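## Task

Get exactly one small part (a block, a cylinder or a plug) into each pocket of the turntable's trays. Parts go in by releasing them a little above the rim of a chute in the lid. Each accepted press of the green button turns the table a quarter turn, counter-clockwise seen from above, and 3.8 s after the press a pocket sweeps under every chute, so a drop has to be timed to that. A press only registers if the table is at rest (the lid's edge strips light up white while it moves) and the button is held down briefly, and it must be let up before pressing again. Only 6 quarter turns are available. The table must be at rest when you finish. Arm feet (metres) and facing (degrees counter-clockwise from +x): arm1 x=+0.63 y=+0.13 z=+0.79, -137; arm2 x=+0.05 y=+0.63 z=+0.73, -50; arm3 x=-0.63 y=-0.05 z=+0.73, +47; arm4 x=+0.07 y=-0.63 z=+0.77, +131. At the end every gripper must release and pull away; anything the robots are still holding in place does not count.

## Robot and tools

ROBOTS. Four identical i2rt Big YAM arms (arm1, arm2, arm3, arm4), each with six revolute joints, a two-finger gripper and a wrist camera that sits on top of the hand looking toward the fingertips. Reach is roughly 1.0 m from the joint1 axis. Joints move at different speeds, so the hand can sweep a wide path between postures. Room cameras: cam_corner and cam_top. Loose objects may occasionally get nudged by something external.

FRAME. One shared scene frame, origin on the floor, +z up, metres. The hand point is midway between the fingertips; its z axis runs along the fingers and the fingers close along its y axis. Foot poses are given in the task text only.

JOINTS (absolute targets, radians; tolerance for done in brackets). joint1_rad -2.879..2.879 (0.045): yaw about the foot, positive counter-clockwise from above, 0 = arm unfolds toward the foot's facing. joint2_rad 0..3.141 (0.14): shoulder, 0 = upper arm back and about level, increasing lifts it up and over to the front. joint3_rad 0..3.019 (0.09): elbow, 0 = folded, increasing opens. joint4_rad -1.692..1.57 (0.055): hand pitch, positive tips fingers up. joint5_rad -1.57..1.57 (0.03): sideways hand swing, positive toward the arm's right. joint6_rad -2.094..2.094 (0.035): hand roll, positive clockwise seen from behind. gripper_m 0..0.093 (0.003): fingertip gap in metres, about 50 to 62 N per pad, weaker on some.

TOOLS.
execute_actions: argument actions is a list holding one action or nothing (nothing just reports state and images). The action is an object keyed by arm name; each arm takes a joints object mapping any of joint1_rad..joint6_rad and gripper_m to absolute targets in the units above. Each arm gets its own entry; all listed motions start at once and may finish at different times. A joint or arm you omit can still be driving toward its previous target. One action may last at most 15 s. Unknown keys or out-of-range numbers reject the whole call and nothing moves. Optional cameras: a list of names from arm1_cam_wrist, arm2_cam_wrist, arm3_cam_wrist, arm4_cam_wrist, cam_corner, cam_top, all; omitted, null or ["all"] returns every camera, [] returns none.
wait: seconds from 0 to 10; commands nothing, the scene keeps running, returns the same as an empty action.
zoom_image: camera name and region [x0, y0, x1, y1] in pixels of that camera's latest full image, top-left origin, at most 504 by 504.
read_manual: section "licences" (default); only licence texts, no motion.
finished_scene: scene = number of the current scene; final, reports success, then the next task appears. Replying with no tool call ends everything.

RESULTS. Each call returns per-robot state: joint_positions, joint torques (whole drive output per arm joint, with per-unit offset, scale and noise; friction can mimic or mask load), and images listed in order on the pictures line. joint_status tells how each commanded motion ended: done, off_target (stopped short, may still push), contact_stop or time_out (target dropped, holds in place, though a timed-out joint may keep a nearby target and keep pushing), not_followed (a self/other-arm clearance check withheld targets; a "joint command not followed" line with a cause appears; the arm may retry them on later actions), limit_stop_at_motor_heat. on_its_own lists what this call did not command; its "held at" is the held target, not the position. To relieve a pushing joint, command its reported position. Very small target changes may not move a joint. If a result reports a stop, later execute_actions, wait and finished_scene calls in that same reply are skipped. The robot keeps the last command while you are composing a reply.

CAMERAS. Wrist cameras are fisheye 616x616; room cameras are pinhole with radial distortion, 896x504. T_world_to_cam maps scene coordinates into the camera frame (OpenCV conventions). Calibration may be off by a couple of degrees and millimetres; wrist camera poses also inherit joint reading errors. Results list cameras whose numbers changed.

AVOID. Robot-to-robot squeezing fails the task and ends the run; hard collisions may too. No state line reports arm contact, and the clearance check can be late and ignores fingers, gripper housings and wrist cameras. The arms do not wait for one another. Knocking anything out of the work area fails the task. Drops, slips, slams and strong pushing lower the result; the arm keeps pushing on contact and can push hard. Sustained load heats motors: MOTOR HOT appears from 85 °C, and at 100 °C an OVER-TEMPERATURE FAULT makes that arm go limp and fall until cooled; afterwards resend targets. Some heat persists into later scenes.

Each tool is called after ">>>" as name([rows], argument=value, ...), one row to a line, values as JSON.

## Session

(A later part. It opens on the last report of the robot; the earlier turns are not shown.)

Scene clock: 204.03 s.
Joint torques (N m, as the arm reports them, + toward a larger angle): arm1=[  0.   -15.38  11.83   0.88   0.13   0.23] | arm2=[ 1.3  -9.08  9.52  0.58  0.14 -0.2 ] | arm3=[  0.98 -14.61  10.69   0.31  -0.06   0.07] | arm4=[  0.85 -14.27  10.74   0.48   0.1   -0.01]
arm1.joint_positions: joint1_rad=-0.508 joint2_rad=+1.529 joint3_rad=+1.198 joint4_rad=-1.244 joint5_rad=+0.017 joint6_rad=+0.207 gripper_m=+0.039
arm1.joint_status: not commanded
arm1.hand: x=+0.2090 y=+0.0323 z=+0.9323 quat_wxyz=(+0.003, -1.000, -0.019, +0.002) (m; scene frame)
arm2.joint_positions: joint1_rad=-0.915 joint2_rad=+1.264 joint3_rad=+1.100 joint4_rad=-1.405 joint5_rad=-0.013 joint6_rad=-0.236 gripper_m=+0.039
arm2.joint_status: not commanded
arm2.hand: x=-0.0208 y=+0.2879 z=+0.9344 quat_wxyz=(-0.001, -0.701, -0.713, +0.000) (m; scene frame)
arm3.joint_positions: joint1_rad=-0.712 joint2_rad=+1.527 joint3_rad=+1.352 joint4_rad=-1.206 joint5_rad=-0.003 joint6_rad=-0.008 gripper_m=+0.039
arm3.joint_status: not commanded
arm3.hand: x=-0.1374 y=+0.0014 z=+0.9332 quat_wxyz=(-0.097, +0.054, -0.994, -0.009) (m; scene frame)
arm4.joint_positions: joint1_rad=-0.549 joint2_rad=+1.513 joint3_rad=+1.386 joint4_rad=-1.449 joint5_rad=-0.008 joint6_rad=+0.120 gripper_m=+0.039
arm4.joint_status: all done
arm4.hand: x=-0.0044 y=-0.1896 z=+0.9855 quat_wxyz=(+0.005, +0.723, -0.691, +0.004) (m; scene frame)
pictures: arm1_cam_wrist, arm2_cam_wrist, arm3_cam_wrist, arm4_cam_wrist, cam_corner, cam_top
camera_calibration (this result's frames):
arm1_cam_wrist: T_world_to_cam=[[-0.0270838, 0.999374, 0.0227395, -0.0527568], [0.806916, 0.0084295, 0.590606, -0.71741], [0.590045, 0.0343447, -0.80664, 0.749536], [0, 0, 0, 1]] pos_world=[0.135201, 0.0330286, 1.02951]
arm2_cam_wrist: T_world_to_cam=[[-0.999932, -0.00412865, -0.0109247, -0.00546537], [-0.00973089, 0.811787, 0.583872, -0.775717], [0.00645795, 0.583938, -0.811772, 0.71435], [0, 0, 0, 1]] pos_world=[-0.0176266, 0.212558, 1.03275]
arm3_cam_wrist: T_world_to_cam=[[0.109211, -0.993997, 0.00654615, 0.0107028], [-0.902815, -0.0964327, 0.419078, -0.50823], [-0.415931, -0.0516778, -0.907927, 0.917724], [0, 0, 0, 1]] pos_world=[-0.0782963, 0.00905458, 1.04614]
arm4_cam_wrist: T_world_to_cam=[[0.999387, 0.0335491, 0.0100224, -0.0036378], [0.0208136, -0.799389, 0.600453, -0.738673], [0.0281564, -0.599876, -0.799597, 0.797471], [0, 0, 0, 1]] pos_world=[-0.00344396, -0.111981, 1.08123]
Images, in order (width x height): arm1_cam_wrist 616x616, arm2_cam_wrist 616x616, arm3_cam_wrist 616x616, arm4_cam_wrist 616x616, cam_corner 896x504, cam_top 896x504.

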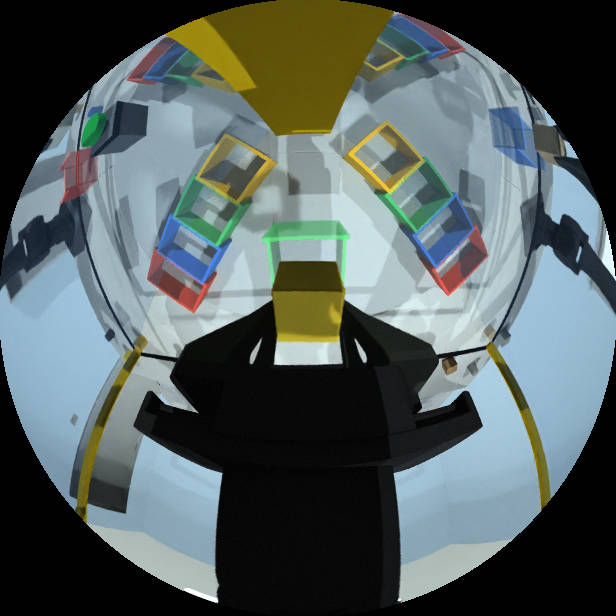

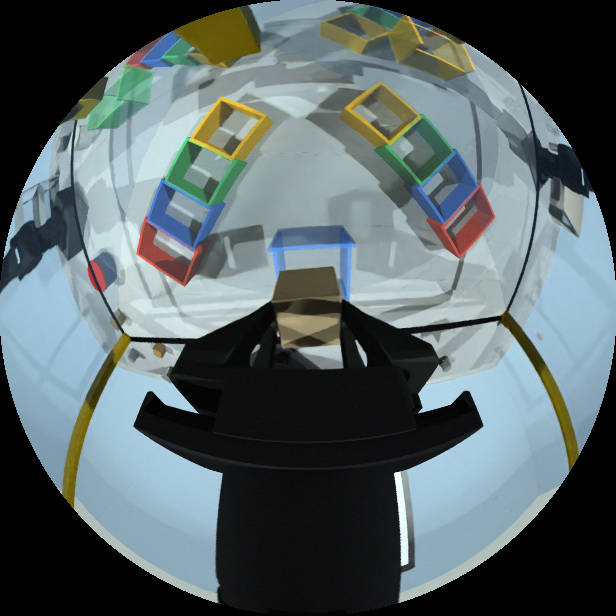

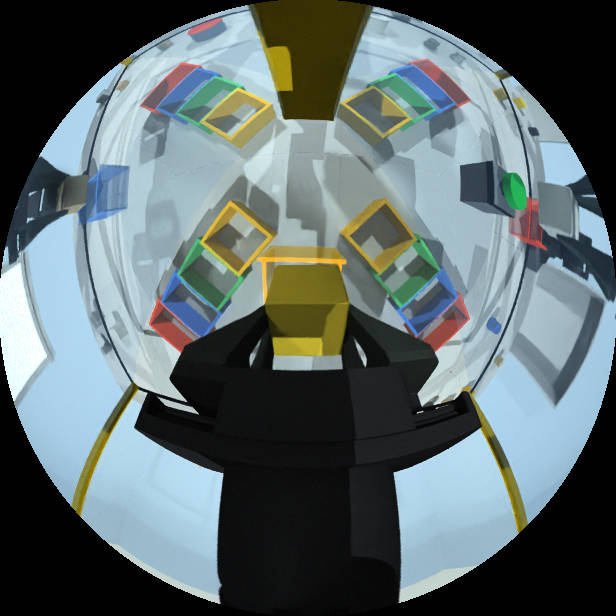

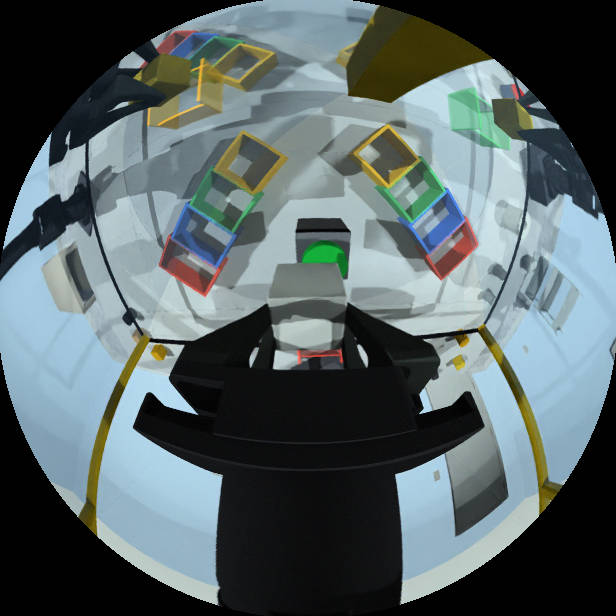

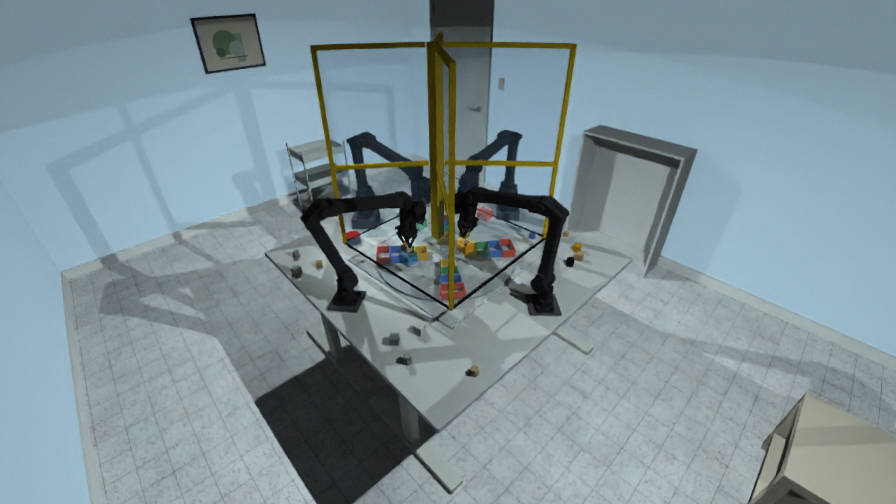

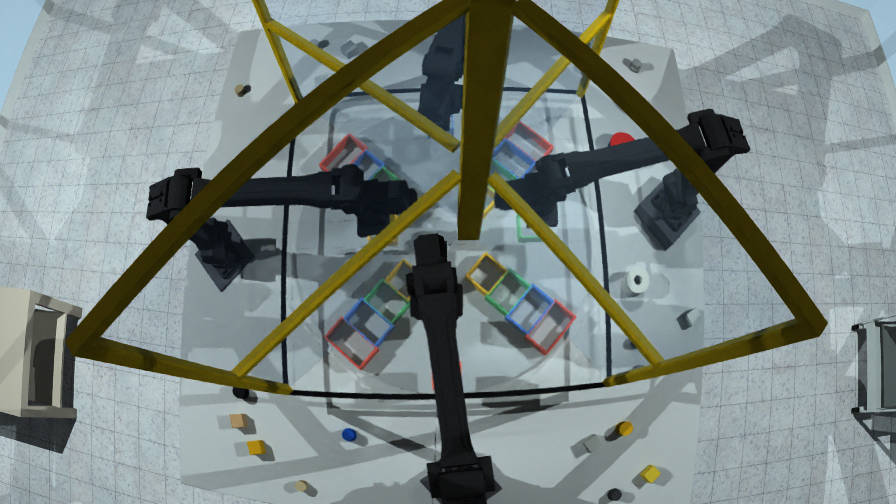

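>>> execute_actions([
  {"arm4":{"joints":{"joint1_rad":-0.59}}},
], cameras=[])

>>> execute_actions([
  {"arm4":{"joints":{"joint2_rad":1.52,"joint3_rad":1.285,"joint4_rad":-1.3}}},
], cameras=["cam_top","arm4_cam_wrist"])

>>> execute_actions([
  {"arm4":{"joints":{"joint1_rad":-0.547,"joint2_rad":1.165}}},
], cameras=["cam_top"])

>>> execute_actions([
  {"arm4":{"joints":{"joint3_rad":0.93,"joint4_rad":-1.3}}},
], cameras=["cam_top","arm4_cam_wrist"])

>>> wait(seconds=1.0)

>>> wait(seconds=0.5)

Scene clock: 218.10 s.
Joint torques (N m, as the arm reports them, + toward a larger angle): arm1=[  0.   -15.42  11.83   0.87   0.13   0.23] | arm2=[ 1.06 -8.88  9.48  0.5   0.14 -0.19] | arm3=[  0.6  -14.85  10.68   0.39  -0.09   0.08] | arm4=[  0.99 -14.2   10.77   0.41   0.11   0.04]
arm1.joint_positions: joint1_rad=-0.508 joint2_rad=+1.529 joint3_rad=+1.198 joint4_rad=-1.244 joint5_rad=+0.017 joint6_rad=+0.207 gripper_m=+0.039
arm1.joint_status: not commanded
arm1.hand: x=+0.2090 y=+0.0323 z=+0.9323 quat_wxyz=(+0.003, -1.000, -0.019, +0.002) (m; scene frame)
arm2.joint_positions: joint1_rad=-0.915 joint2_rad=+1.264 joint3_rad=+1.100 joint4_rad=-1.405 joint5_rad=-0.013 joint6_rad=-0.236 gripper_m=+0.039
arm2.joint_status: not commanded
arm2.hand: x=-0.0208 y=+0.2879 z=+0.9344 quat_wxyz=(-0.001, -0.701, -0.713, +0.000) (m; scene frame)
arm3.joint_positions: joint1_rad=-0.712 joint2_rad=+1.527 joint3_rad=+1.352 joint4_rad=-1.206 joint5_rad=-0.003 joint6_rad=-0.008 gripper_m=+0.039
arm3.joint_status: not commanded
arm3.hand: x=-0.1374 y=+0.0014 z=+0.9332 quat_wxyz=(-0.097, +0.054, -0.994, -0.009) (m; scene frame)
arm4.joint_positions: joint1_rad=-0.591 joint2_rad=+1.513 joint3_rad=+1.386 joint4_rad=-1.449 joint5_rad=-0.008 joint6_rad=+0.121 gripper_m=+0.039
arm4.joint_status: all done
arm4.hand: x=+0.0139 y=-0.1869 z=+0.9856 quat_wxyz=(+0.005, +0.709, -0.706, +0.004) (m; scene frame)
pictures: none
No camera images: the call's "cameras" was empty. Leave "cameras" out to get every camera's image.

Scene clock: 218.90 s.
Joint torques (N m, as the arm reports them, + toward a larger angle): arm1=[  0.05 -15.41  11.82   0.85   0.13   0.23] | arm2=[ 1.31 -9.06  9.56  0.55  0.13 -0.21] | arm3=[  0.79 -14.91  10.7    0.34  -0.08   0.07] | arm4=[  0.4  -12.89   7.33   1.07   0.12   0.03]
arm1.joint_positions: joint1_rad=-0.508 joint2_rad=+1.529 joint3_rad=+1.198 joint4_rad=-1.244 joint5_rad=+0.017 joint6_rad=+0.207 gripper_m=+0.039
arm1.joint_status: not commanded
arm1.hand: x=+0.2090 y=+0.0323 z=+0.9323 quat_wxyz=(+0.003, -1.000, -0.019, +0.002) (m; scene frame)
arm2.joint_positions: joint1_rad=-0.915 joint2_rad=+1.264 joint3_rad=+1.100 joint4_rad=-1.405 joint5_rad=-0.013 joint6_rad=-0.236 gripper_m=+0.039
arm2.joint_status: not commanded
arm2.hand: x=-0.0208 y=+0.2879 z=+0.9344 quat_wxyz=(-0.001, -0.701, -0.713, +0.000) (m; scene frame)
arm3.joint_positions: joint1_rad=-0.712 joint2_rad=+1.527 joint3_rad=+1.352 joint4_rad=-1.206 joint5_rad=-0.003 joint6_rad=-0.008 gripper_m=+0.039
arm3.joint_status: not commanded
arm3.hand: x=-0.1374 y=+0.0014 z=+0.9332 quat_wxyz=(-0.097, +0.054, -0.994, -0.009) (m; scene frame)
arm4.joint_positions: joint1_rad=-0.591 joint2_rad=+1.519 joint3_rad=+1.285 joint4_rad=-1.320 joint5_rad=-0.008 joint6_rad=+0.121 gripper_m=+0.039
arm4.joint_status: all done
arm4.hand: x=+0.0139 y=-0.1866 z=+0.9454 quat_wxyz=(-0.002, +0.708, -0.706, -0.005) (m; scene frame)
pictures: arm4_cam_wrist, cam_top
camera_calibration (this result's frames):
arm4_cam_wrist: T_world_to_cam=[[0.99994, -0.00887003, 0.00648086, -0.0262386], [-0.0109849, -0.813058, 0.58208, -0.697299], [0.000106251, -0.582116, -0.813106, 0.783136], [0, 0, 0, 1]] pos_world=[0.018494, -0.111301, 1.04283]
Images, in order (width x height): arm4_cam_wrist 616x616, cam_top 896x504.

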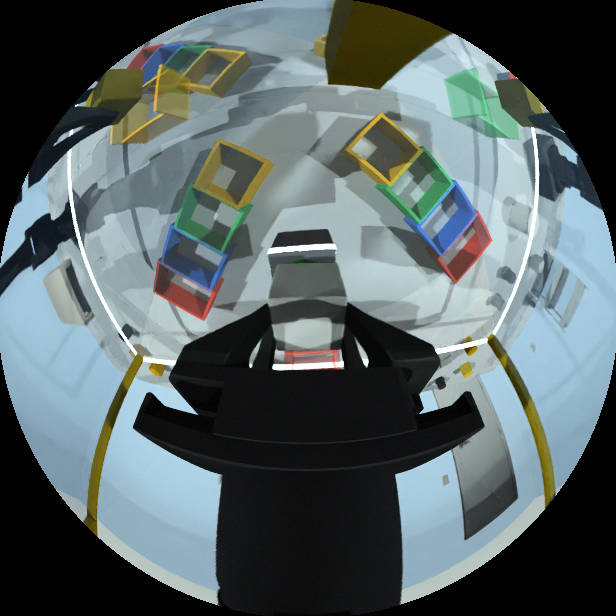

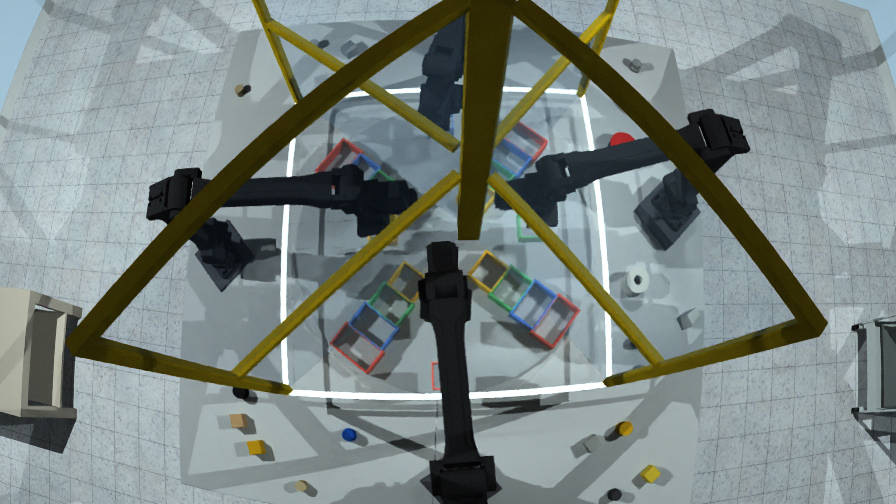

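Scene clock: 220.23 s.
Joint torques (N m, as the arm reports them, + toward a larger angle): arm1=[ -0.03 -15.37  11.81   0.87   0.13   0.22] | arm2=[ 1.33 -8.97  9.47  0.54  0.14 -0.21] | arm3=[  0.53 -14.81  10.68   0.3   -0.1    0.07] | arm4=[ 0.63 -8.33  9.03  1.49  0.13  0.01]
arm1.joint_positions: joint1_rad=-0.508 joint2_rad=+1.529 joint3_rad=+1.198 joint4_rad=-1.244 joint5_rad=+0.017 joint6_rad=+0.207 gripper_m=+0.039
arm1.joint_status: not commanded
arm1.hand: x=+0.2090 y=+0.0323 z=+0.9323 quat_wxyz=(+0.003, -1.000, -0.019, +0.002) (m; scene frame)
arm2.joint_positions: joint1_rad=-0.915 joint2_rad=+1.264 joint3_rad=+1.100 joint4_rad=-1.405 joint5_rad=-0.013 joint6_rad=-0.236 gripper_m=+0.039
arm2.joint_status: not commanded
arm2.hand: x=-0.0208 y=+0.2879 z=+0.9344 quat_wxyz=(-0.001, -0.701, -0.713, +0.000) (m; scene frame)
arm3.joint_positions: joint1_rad=-0.712 joint2_rad=+1.527 joint3_rad=+1.352 joint4_rad=-1.206 joint5_rad=-0.003 joint6_rad=-0.008 gripper_m=+0.039
arm3.joint_status: not commanded
arm3.hand: x=-0.1374 y=+0.0014 z=+0.9332 quat_wxyz=(-0.097, +0.054, -0.994, -0.009) (m; scene frame)
arm4.joint_positions: joint1_rad=-0.546 joint2_rad=+1.171 joint3_rad=+1.274 joint4_rad=-1.313 joint5_rad=-0.008 joint6_rad=+0.121 gripper_m=+0.039
arm4.joint_status: all done
arm4.hand: x=+0.0009 y=-0.2303 z=+1.0822 quat_wxyz=(-0.104, +0.713, -0.678, -0.142) (m; scene frame)
pictures: cam_top
Images, in order (width x height): cam_top 896x504.

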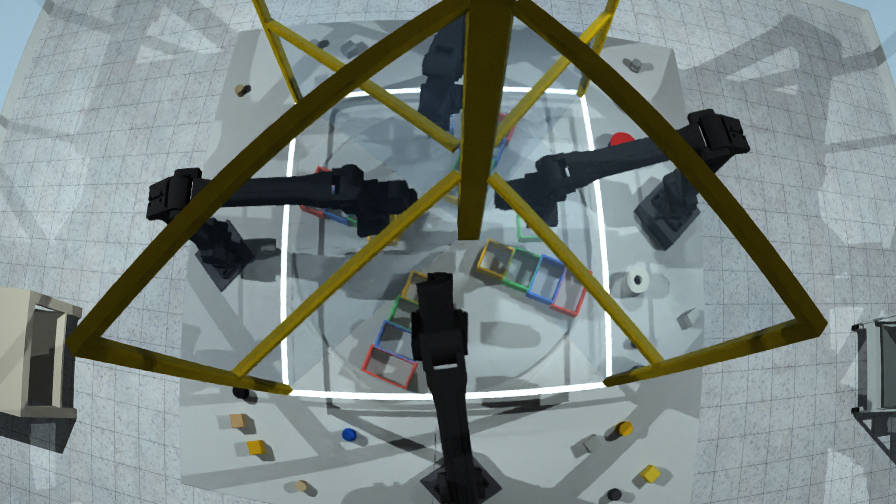

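Scene clock: 221.33 s.
Joint torques (N m, as the arm reports them, + toward a larger angle): arm1=[  0.04 -15.4   11.82   0.86   0.13   0.23] | arm2=[ 1.17 -9.09  9.5   0.6   0.14 -0.19] | arm3=[  0.83 -14.84  10.69   0.29  -0.06   0.09] | arm4=[ 0.63 -7.76  8.06  0.57  0.11  0.02]
arm1.joint_positions: joint1_rad=-0.508 joint2_rad=+1.529 joint3_rad=+1.198 joint4_rad=-1.244 joint5_rad=+0.017 joint6_rad=+0.207 gripper_m=+0.039
arm1.joint_status: not commanded
arm1.hand: x=+0.2090 y=+0.0323 z=+0.9323 quat_wxyz=(+0.003, -1.000, -0.019, +0.002) (m; scene frame)
arm2.joint_positions: joint1_rad=-0.915 joint2_rad=+1.264 joint3_rad=+1.100 joint4_rad=-1.405 joint5_rad=-0.013 joint6_rad=-0.236 gripper_m=+0.039
arm2.joint_status: not commanded
arm2.hand: x=-0.0208 y=+0.2879 z=+0.9344 quat_wxyz=(-0.001, -0.701, -0.713, +0.000) (m; scene frame)
arm3.joint_positions: joint1_rad=-0.712 joint2_rad=+1.527 joint3_rad=+1.352 joint4_rad=-1.206 joint5_rad=-0.003 joint6_rad=-0.008 gripper_m=+0.039
arm3.joint_status: not commanded
arm3.hand: x=-0.1374 y=+0.0014 z=+0.9332 quat_wxyz=(-0.097, +0.054, -0.994, -0.009) (m; scene frame)
arm4.joint_positions: joint1_rad=-0.546 joint2_rad=+1.171 joint3_rad=+0.921 joint4_rad=-1.310 joint5_rad=-0.008 joint6_rad=+0.121 gripper_m=+0.039
arm4.joint_status: all done
arm4.hand: x=+0.0175 y=-0.3239 z=+0.9335 quat_wxyz=(+0.000, +0.724, -0.690, -0.002) (m; scene frame)
pictures: arm4_cam_wrist, cam_top
camera_calibration (this result's frames):
arm4_cam_wrist: T_world_to_cam=[[0.999342, 0.0353866, 0.00797922, -0.0180567], [0.0239236, -0.808277, 0.588316, -0.806776], [0.0272679, -0.587737, -0.808592, 0.687044], [0, 0, 0, 1]] pos_world=[0.0186115, -0.247659, 1.03032]
Images, in order (width x height): arm4_cam_wrist 616x616, cam_top 896x504.

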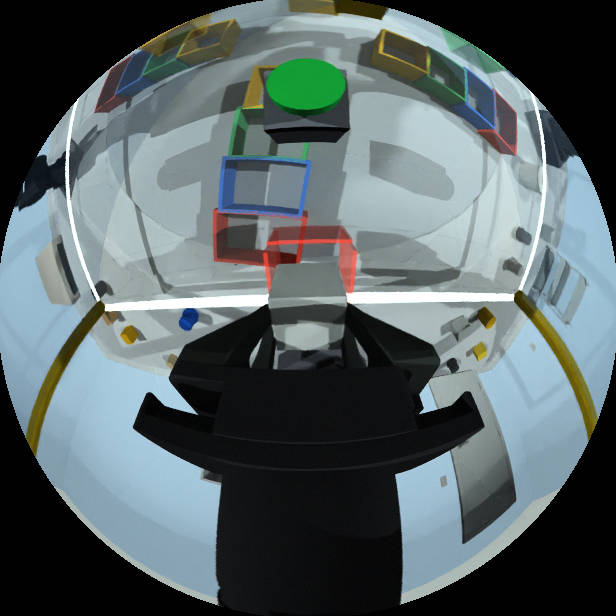

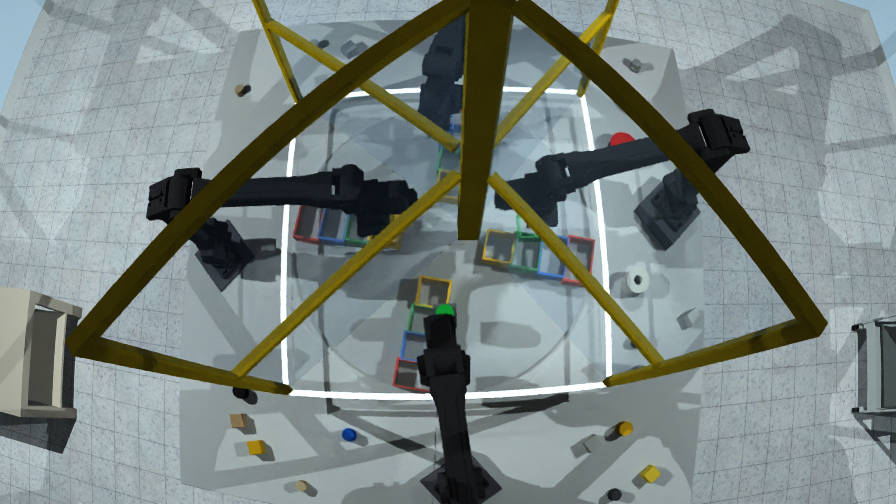

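Scene clock: 222.33 s.
Joint torques (N m, as the arm reports them, + toward a larger angle): arm1=[ -0.06 -15.4   11.81   0.85   0.13   0.23] | arm2=[ 1.2  -8.99  9.54  0.58  0.14 -0.21] | arm3=[  0.91 -14.86  10.64   0.17  -0.06   0.09] | arm4=[ 0.31 -7.31  8.02  0.53  0.14  0.01]
arm1.joint_positions: joint1_rad=-0.508 joint2_rad=+1.529 joint3_rad=+1.198 joint4_rad=-1.244 joint5_rad=+0.017 joint6_rad=+0.207 gripper_m=+0.039
arm1.joint_status: not commanded
arm1.hand: x=+0.2090 y=+0.0323 z=+0.9323 quat_wxyz=(+0.003, -1.000, -0.019, +0.002) (m; scene frame)
arm2.joint_positions: joint1_rad=-0.915 joint2_rad=+1.264 joint3_rad=+1.100 joint4_rad=-1.405 joint5_rad=-0.013 joint6_rad=-0.236 gripper_m=+0.039
arm2.joint_status: not commanded
arm2.hand: x=-0.0208 y=+0.2879 z=+0.9344 quat_wxyz=(-0.001, -0.701, -0.713, +0.000) (m; scene frame)
arm3.joint_positions: joint1_rad=-0.712 joint2_rad=+1.527 joint3_rad=+1.352 joint4_rad=-1.206 joint5_rad=-0.003 joint6_rad=-0.008 gripper_m=+0.039
arm3.joint_status: not commanded
arm3.hand: x=-0.1374 y=+0.0014 z=+0.9332 quat_wxyz=(-0.097, +0.054, -0.994, -0.009) (m; scene frame)
arm4.joint_positions: joint1_rad=-0.546 joint2_rad=+1.171 joint3_rad=+0.921 joint4_rad=-1.310 joint5_rad=-0.008 joint6_rad=+0.121 gripper_m=+0.039
arm4.joint_status: all done
arm4.hand: x=+0.0175 y=-0.3239 z=+0.9335 quat_wxyz=(+0.000, +0.724, -0.690, -0.002) (m; scene frame)
wait: 1.00 s; at rest by 0.27 s
pictures: arm1_cam_wrist, arm2_cam_wrist, arm3_cam_wrist, arm4_cam_wrist, cam_corner, cam_top
camera_calibration (this result's frames):
arm1_cam_wrist: T_world_to_cam=[[-0.0270838, 0.999374, 0.0227395, -0.0527568], [0.806916, 0.0084295, 0.590606, -0.71741], [0.590045, 0.0343447, -0.80664, 0.749536], [0, 0, 0, 1]] pos_world=[0.135201, 0.0330286, 1.02951]
arm2_cam_wrist: T_world_to_cam=[[-0.999932, -0.00412865, -0.0109247, -0.00546537], [-0.00973089, 0.811787, 0.583872, -0.775717], [0.00645795, 0.583938, -0.811772, 0.71435], [0, 0, 0, 1]] pos_world=[-0.0176266, 0.212558, 1.03275]
arm3_cam_wrist: T_world_to_cam=[[0.109211, -0.993997, 0.00654615, 0.0107028], [-0.902815, -0.0964327, 0.419078, -0.50823], [-0.415931, -0.0516778, -0.907927, 0.917724], [0, 0, 0, 1]] pos_world=[-0.0782963, 0.00905458, 1.04614]
arm4_cam_wrist: T_world_to_cam=[[0.999342, 0.0353866, 0.00797922, -0.0180567], [0.0239236, -0.808277, 0.588316, -0.806776], [0.0272679, -0.587737, -0.808592, 0.687044], [0, 0, 0, 1]] pos_world=[0.0186115, -0.247659, 1.03032]
Images, in order (width x height): arm1_cam_wrist 616x616, arm2_cam_wrist 616x616, arm3_cam_wrist 616x616, arm4_cam_wrist 616x616, cam_corner 896x504, cam_top 896x504.

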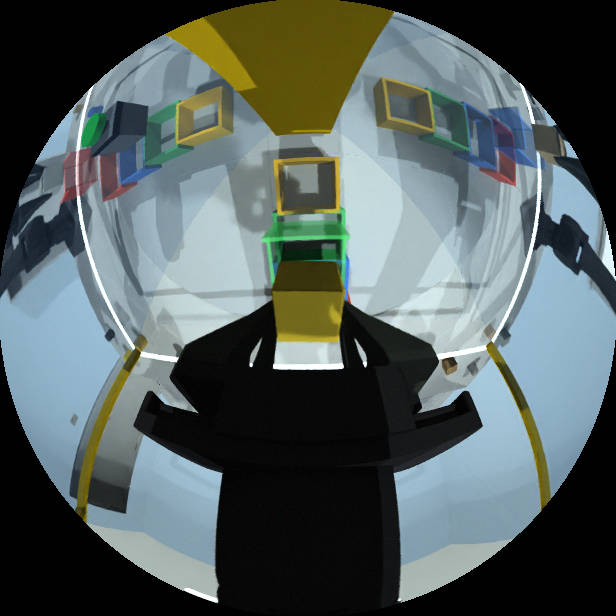

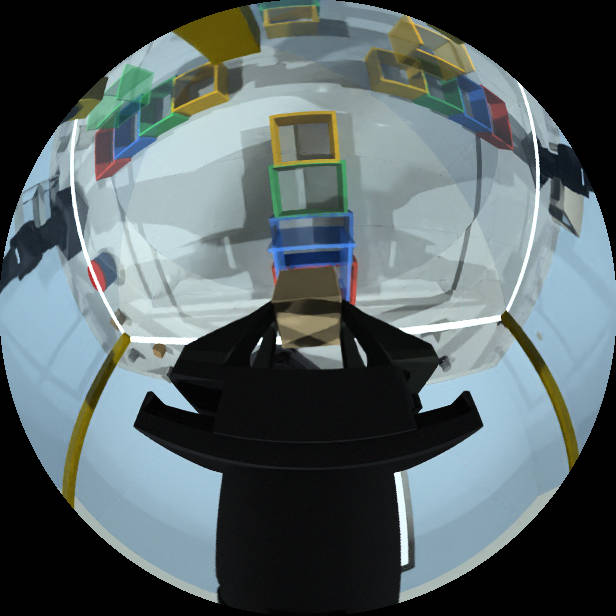

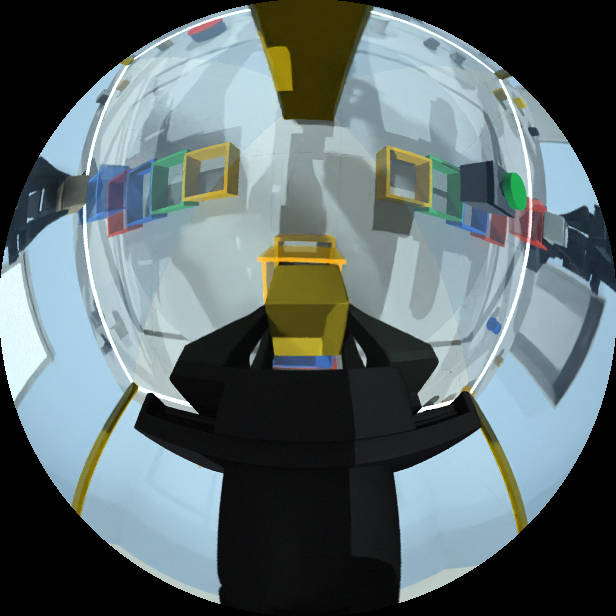

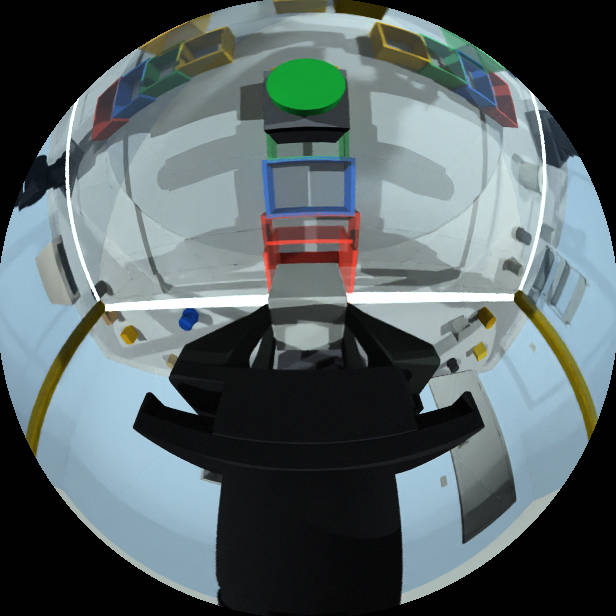

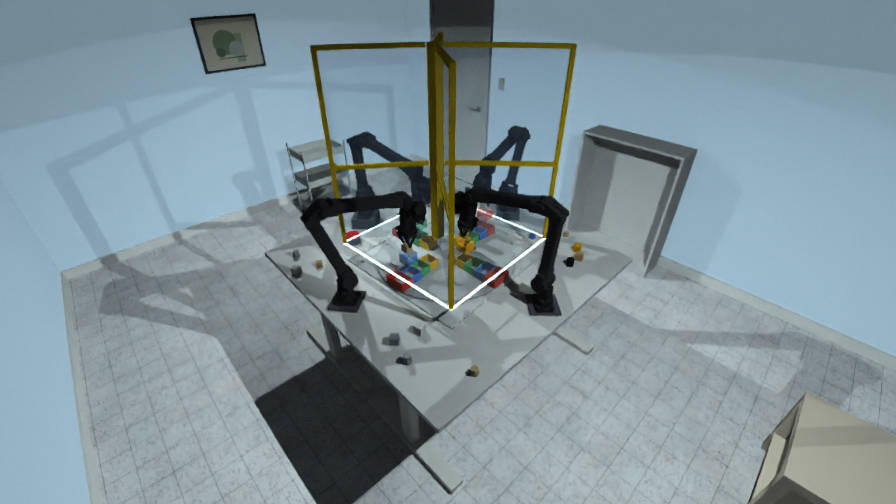

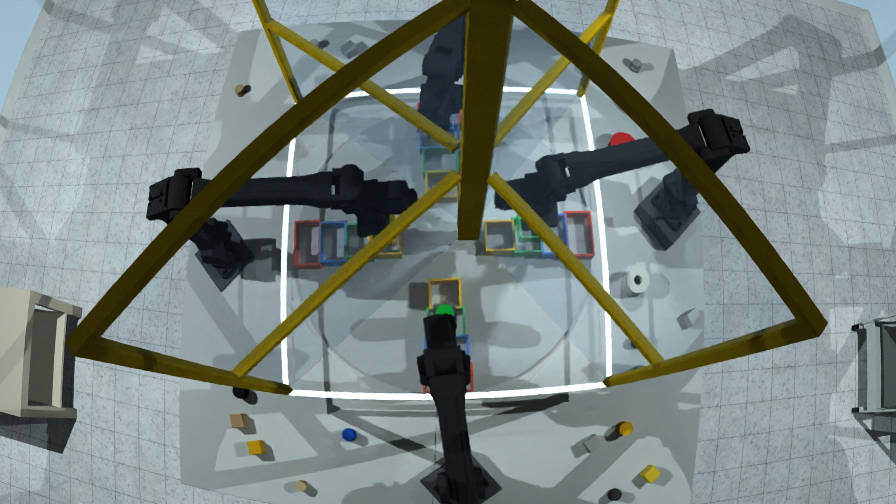

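Scene clock: 222.83 s.
Joint torques (N m, as the arm reports them, + toward a larger angle): arm1=[ -0.04 -15.43  11.83   0.87   0.13   0.23] | arm2=[ 1.16 -9.03  9.52  0.54  0.14 -0.2 ] | arm3=[  0.89 -14.94  10.76   0.39  -0.07   0.06] | arm4=[ 1.14 -7.92  8.05  0.52  0.13  0.  ]
arm1.joint_positions: joint1_rad=-0.508 joint2_rad=+1.529 joint3_rad=+1.198 joint4_rad=-1.244 joint5_rad=+0.017 joint6_rad=+0.207 gripper_m=+0.039
arm1.joint_status: not commanded
arm1.hand: x=+0.2090 y=+0.0323 z=+0.9323 quat_wxyz=(+0.003, -1.000, -0.019, +0.002) (m; scene frame)
arm2.joint_positions: joint1_rad=-0.915 joint2_rad=+1.264 joint3_rad=+1.100 joint4_rad=-1.405 joint5_rad=-0.013 joint6_rad=-0.236 gripper_m=+0.039
arm2.joint_status: not commanded
arm2.hand: x=-0.0208 y=+0.2879 z=+0.9344 quat_wxyz=(-0.001, -0.701, -0.713, +0.000) (m; scene frame)
arm3.joint_positions: joint1_rad=-0.712 joint2_rad=+1.527 joint3_rad=+1.352 joint4_rad=-1.206 joint5_rad=-0.003 joint6_rad=-0.008 gripper_m=+0.039
arm3.joint_status: not commanded
arm3.hand: x=-0.1374 y=+0.0014 z=+0.9332 quat_wxyz=(-0.097, +0.054, -0.994, -0.009) (m; scene frame)
arm4.joint_positions: joint1_rad=-0.546 joint2_rad=+1.171 joint3_rad=+0.921 joint4_rad=-1.310 joint5_rad=-0.008 joint6_rad=+0.121 gripper_m=+0.039
arm4.joint_status: all done
arm4.hand: x=+0.0175 y=-0.3239 z=+0.9335 quat_wxyz=(+0.000, +0.724, -0.690, -0.002) (m; scene frame)
wait: 0.50 s; at rest by 0.27 s
pictures: arm1_cam_wrist, arm2_cam_wrist, arm3_cam_wrist, arm4_cam_wrist, cam_corner, cam_top
camera_calibration (this result's frames):
arm1_cam_wrist: T_world_to_cam=[[-0.0270838, 0.999374, 0.0227395, -0.0527568], [0.806916, 0.0084295, 0.590606, -0.71741], [0.590045, 0.0343447, -0.80664, 0.749536], [0, 0, 0, 1]] pos_world=[0.135201, 0.0330286, 1.02951]
arm2_cam_wrist: T_world_to_cam=[[-0.999932, -0.00412865, -0.0109247, -0.00546537], [-0.00973089, 0.811787, 0.583872, -0.775717], [0.00645795, 0.583938, -0.811772, 0.71435], [0, 0, 0, 1]] pos_world=[-0.0176266, 0.212558, 1.03275]
arm3_cam_wrist: T_world_to_cam=[[0.109211, -0.993997, 0.00654615, 0.0107028], [-0.902815, -0.0964327, 0.419078, -0.50823], [-0.415931, -0.0516778, -0.907927, 0.917724], [0, 0, 0, 1]] pos_world=[-0.0782963, 0.00905458, 1.04614]
arm4_cam_wrist: T_world_to_cam=[[0.999342, 0.0353866, 0.00797922, -0.0180567], [0.0239236, -0.808277, 0.588316, -0.806776], [0.0272679, -0.587737, -0.808592, 0.687044], [0, 0, 0, 1]] pos_world=[0.0186115, -0.247659, 1.03032]
Images, in order (width x height): arm1_cam_wrist 616x616, arm2_cam_wrist 616x616, arm3_cam_wrist 616x616, arm4_cam_wrist 616x616, cam_corner 896x504, cam_top 896x504.

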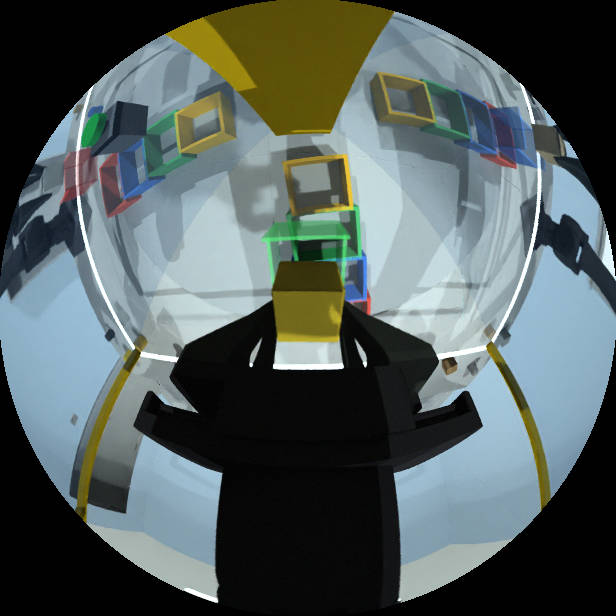

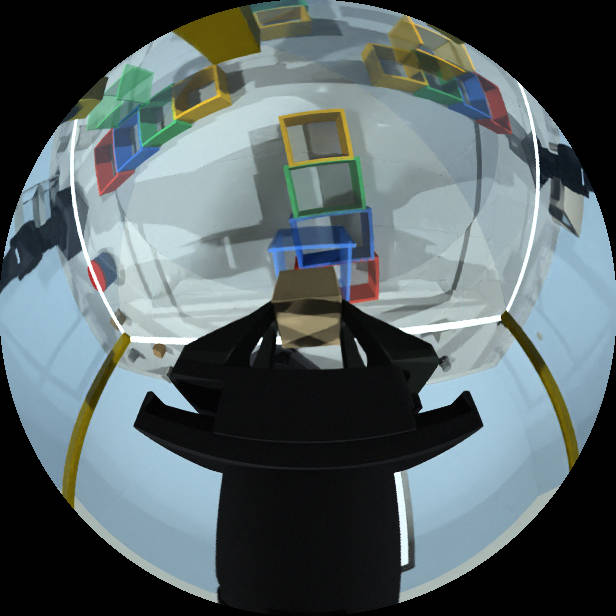

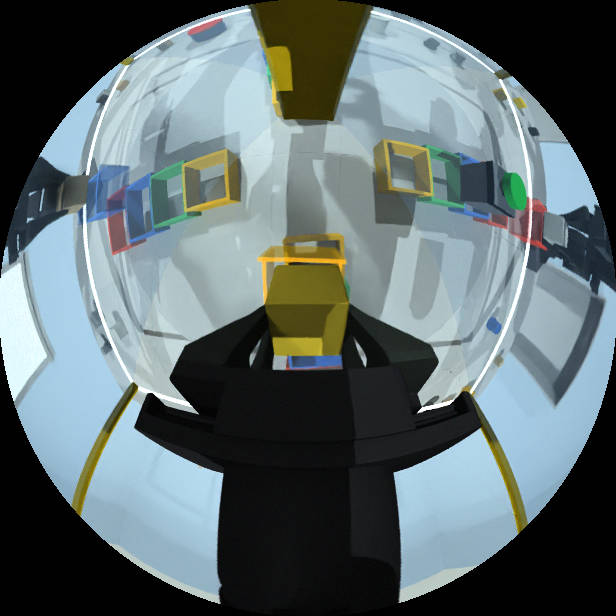

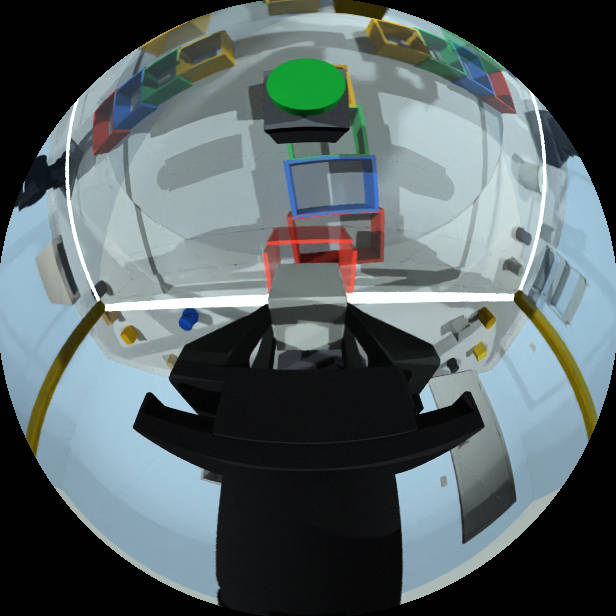

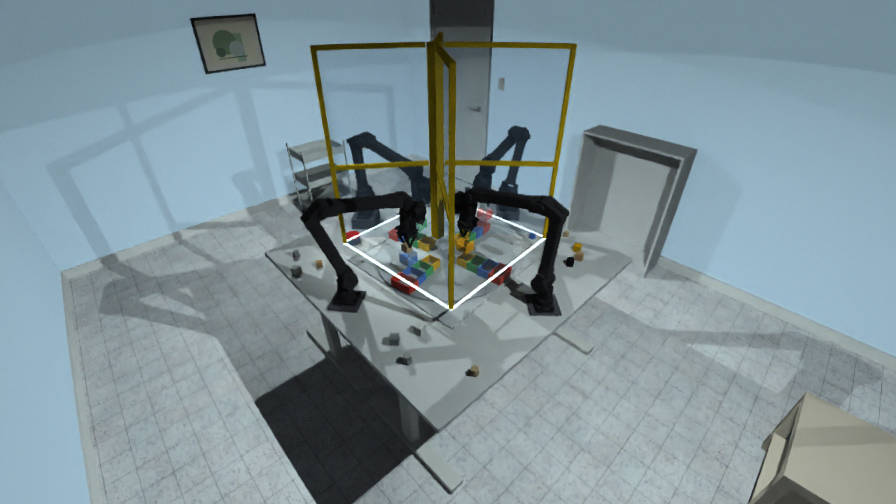

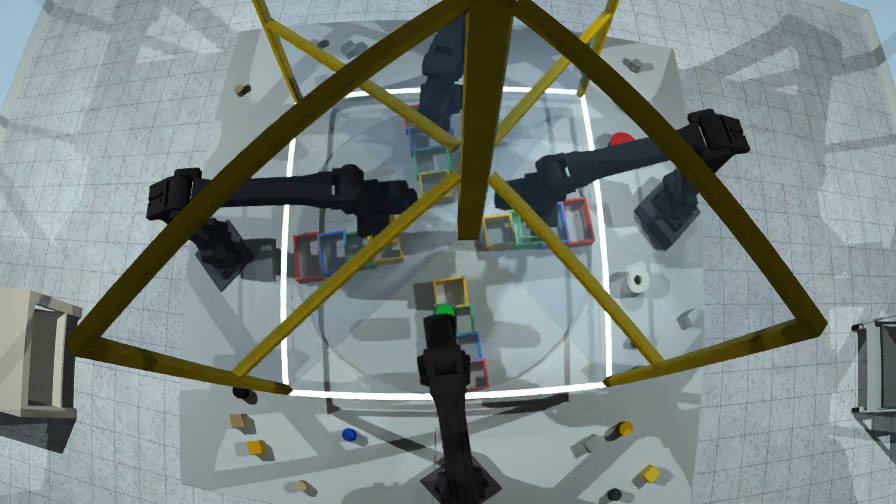

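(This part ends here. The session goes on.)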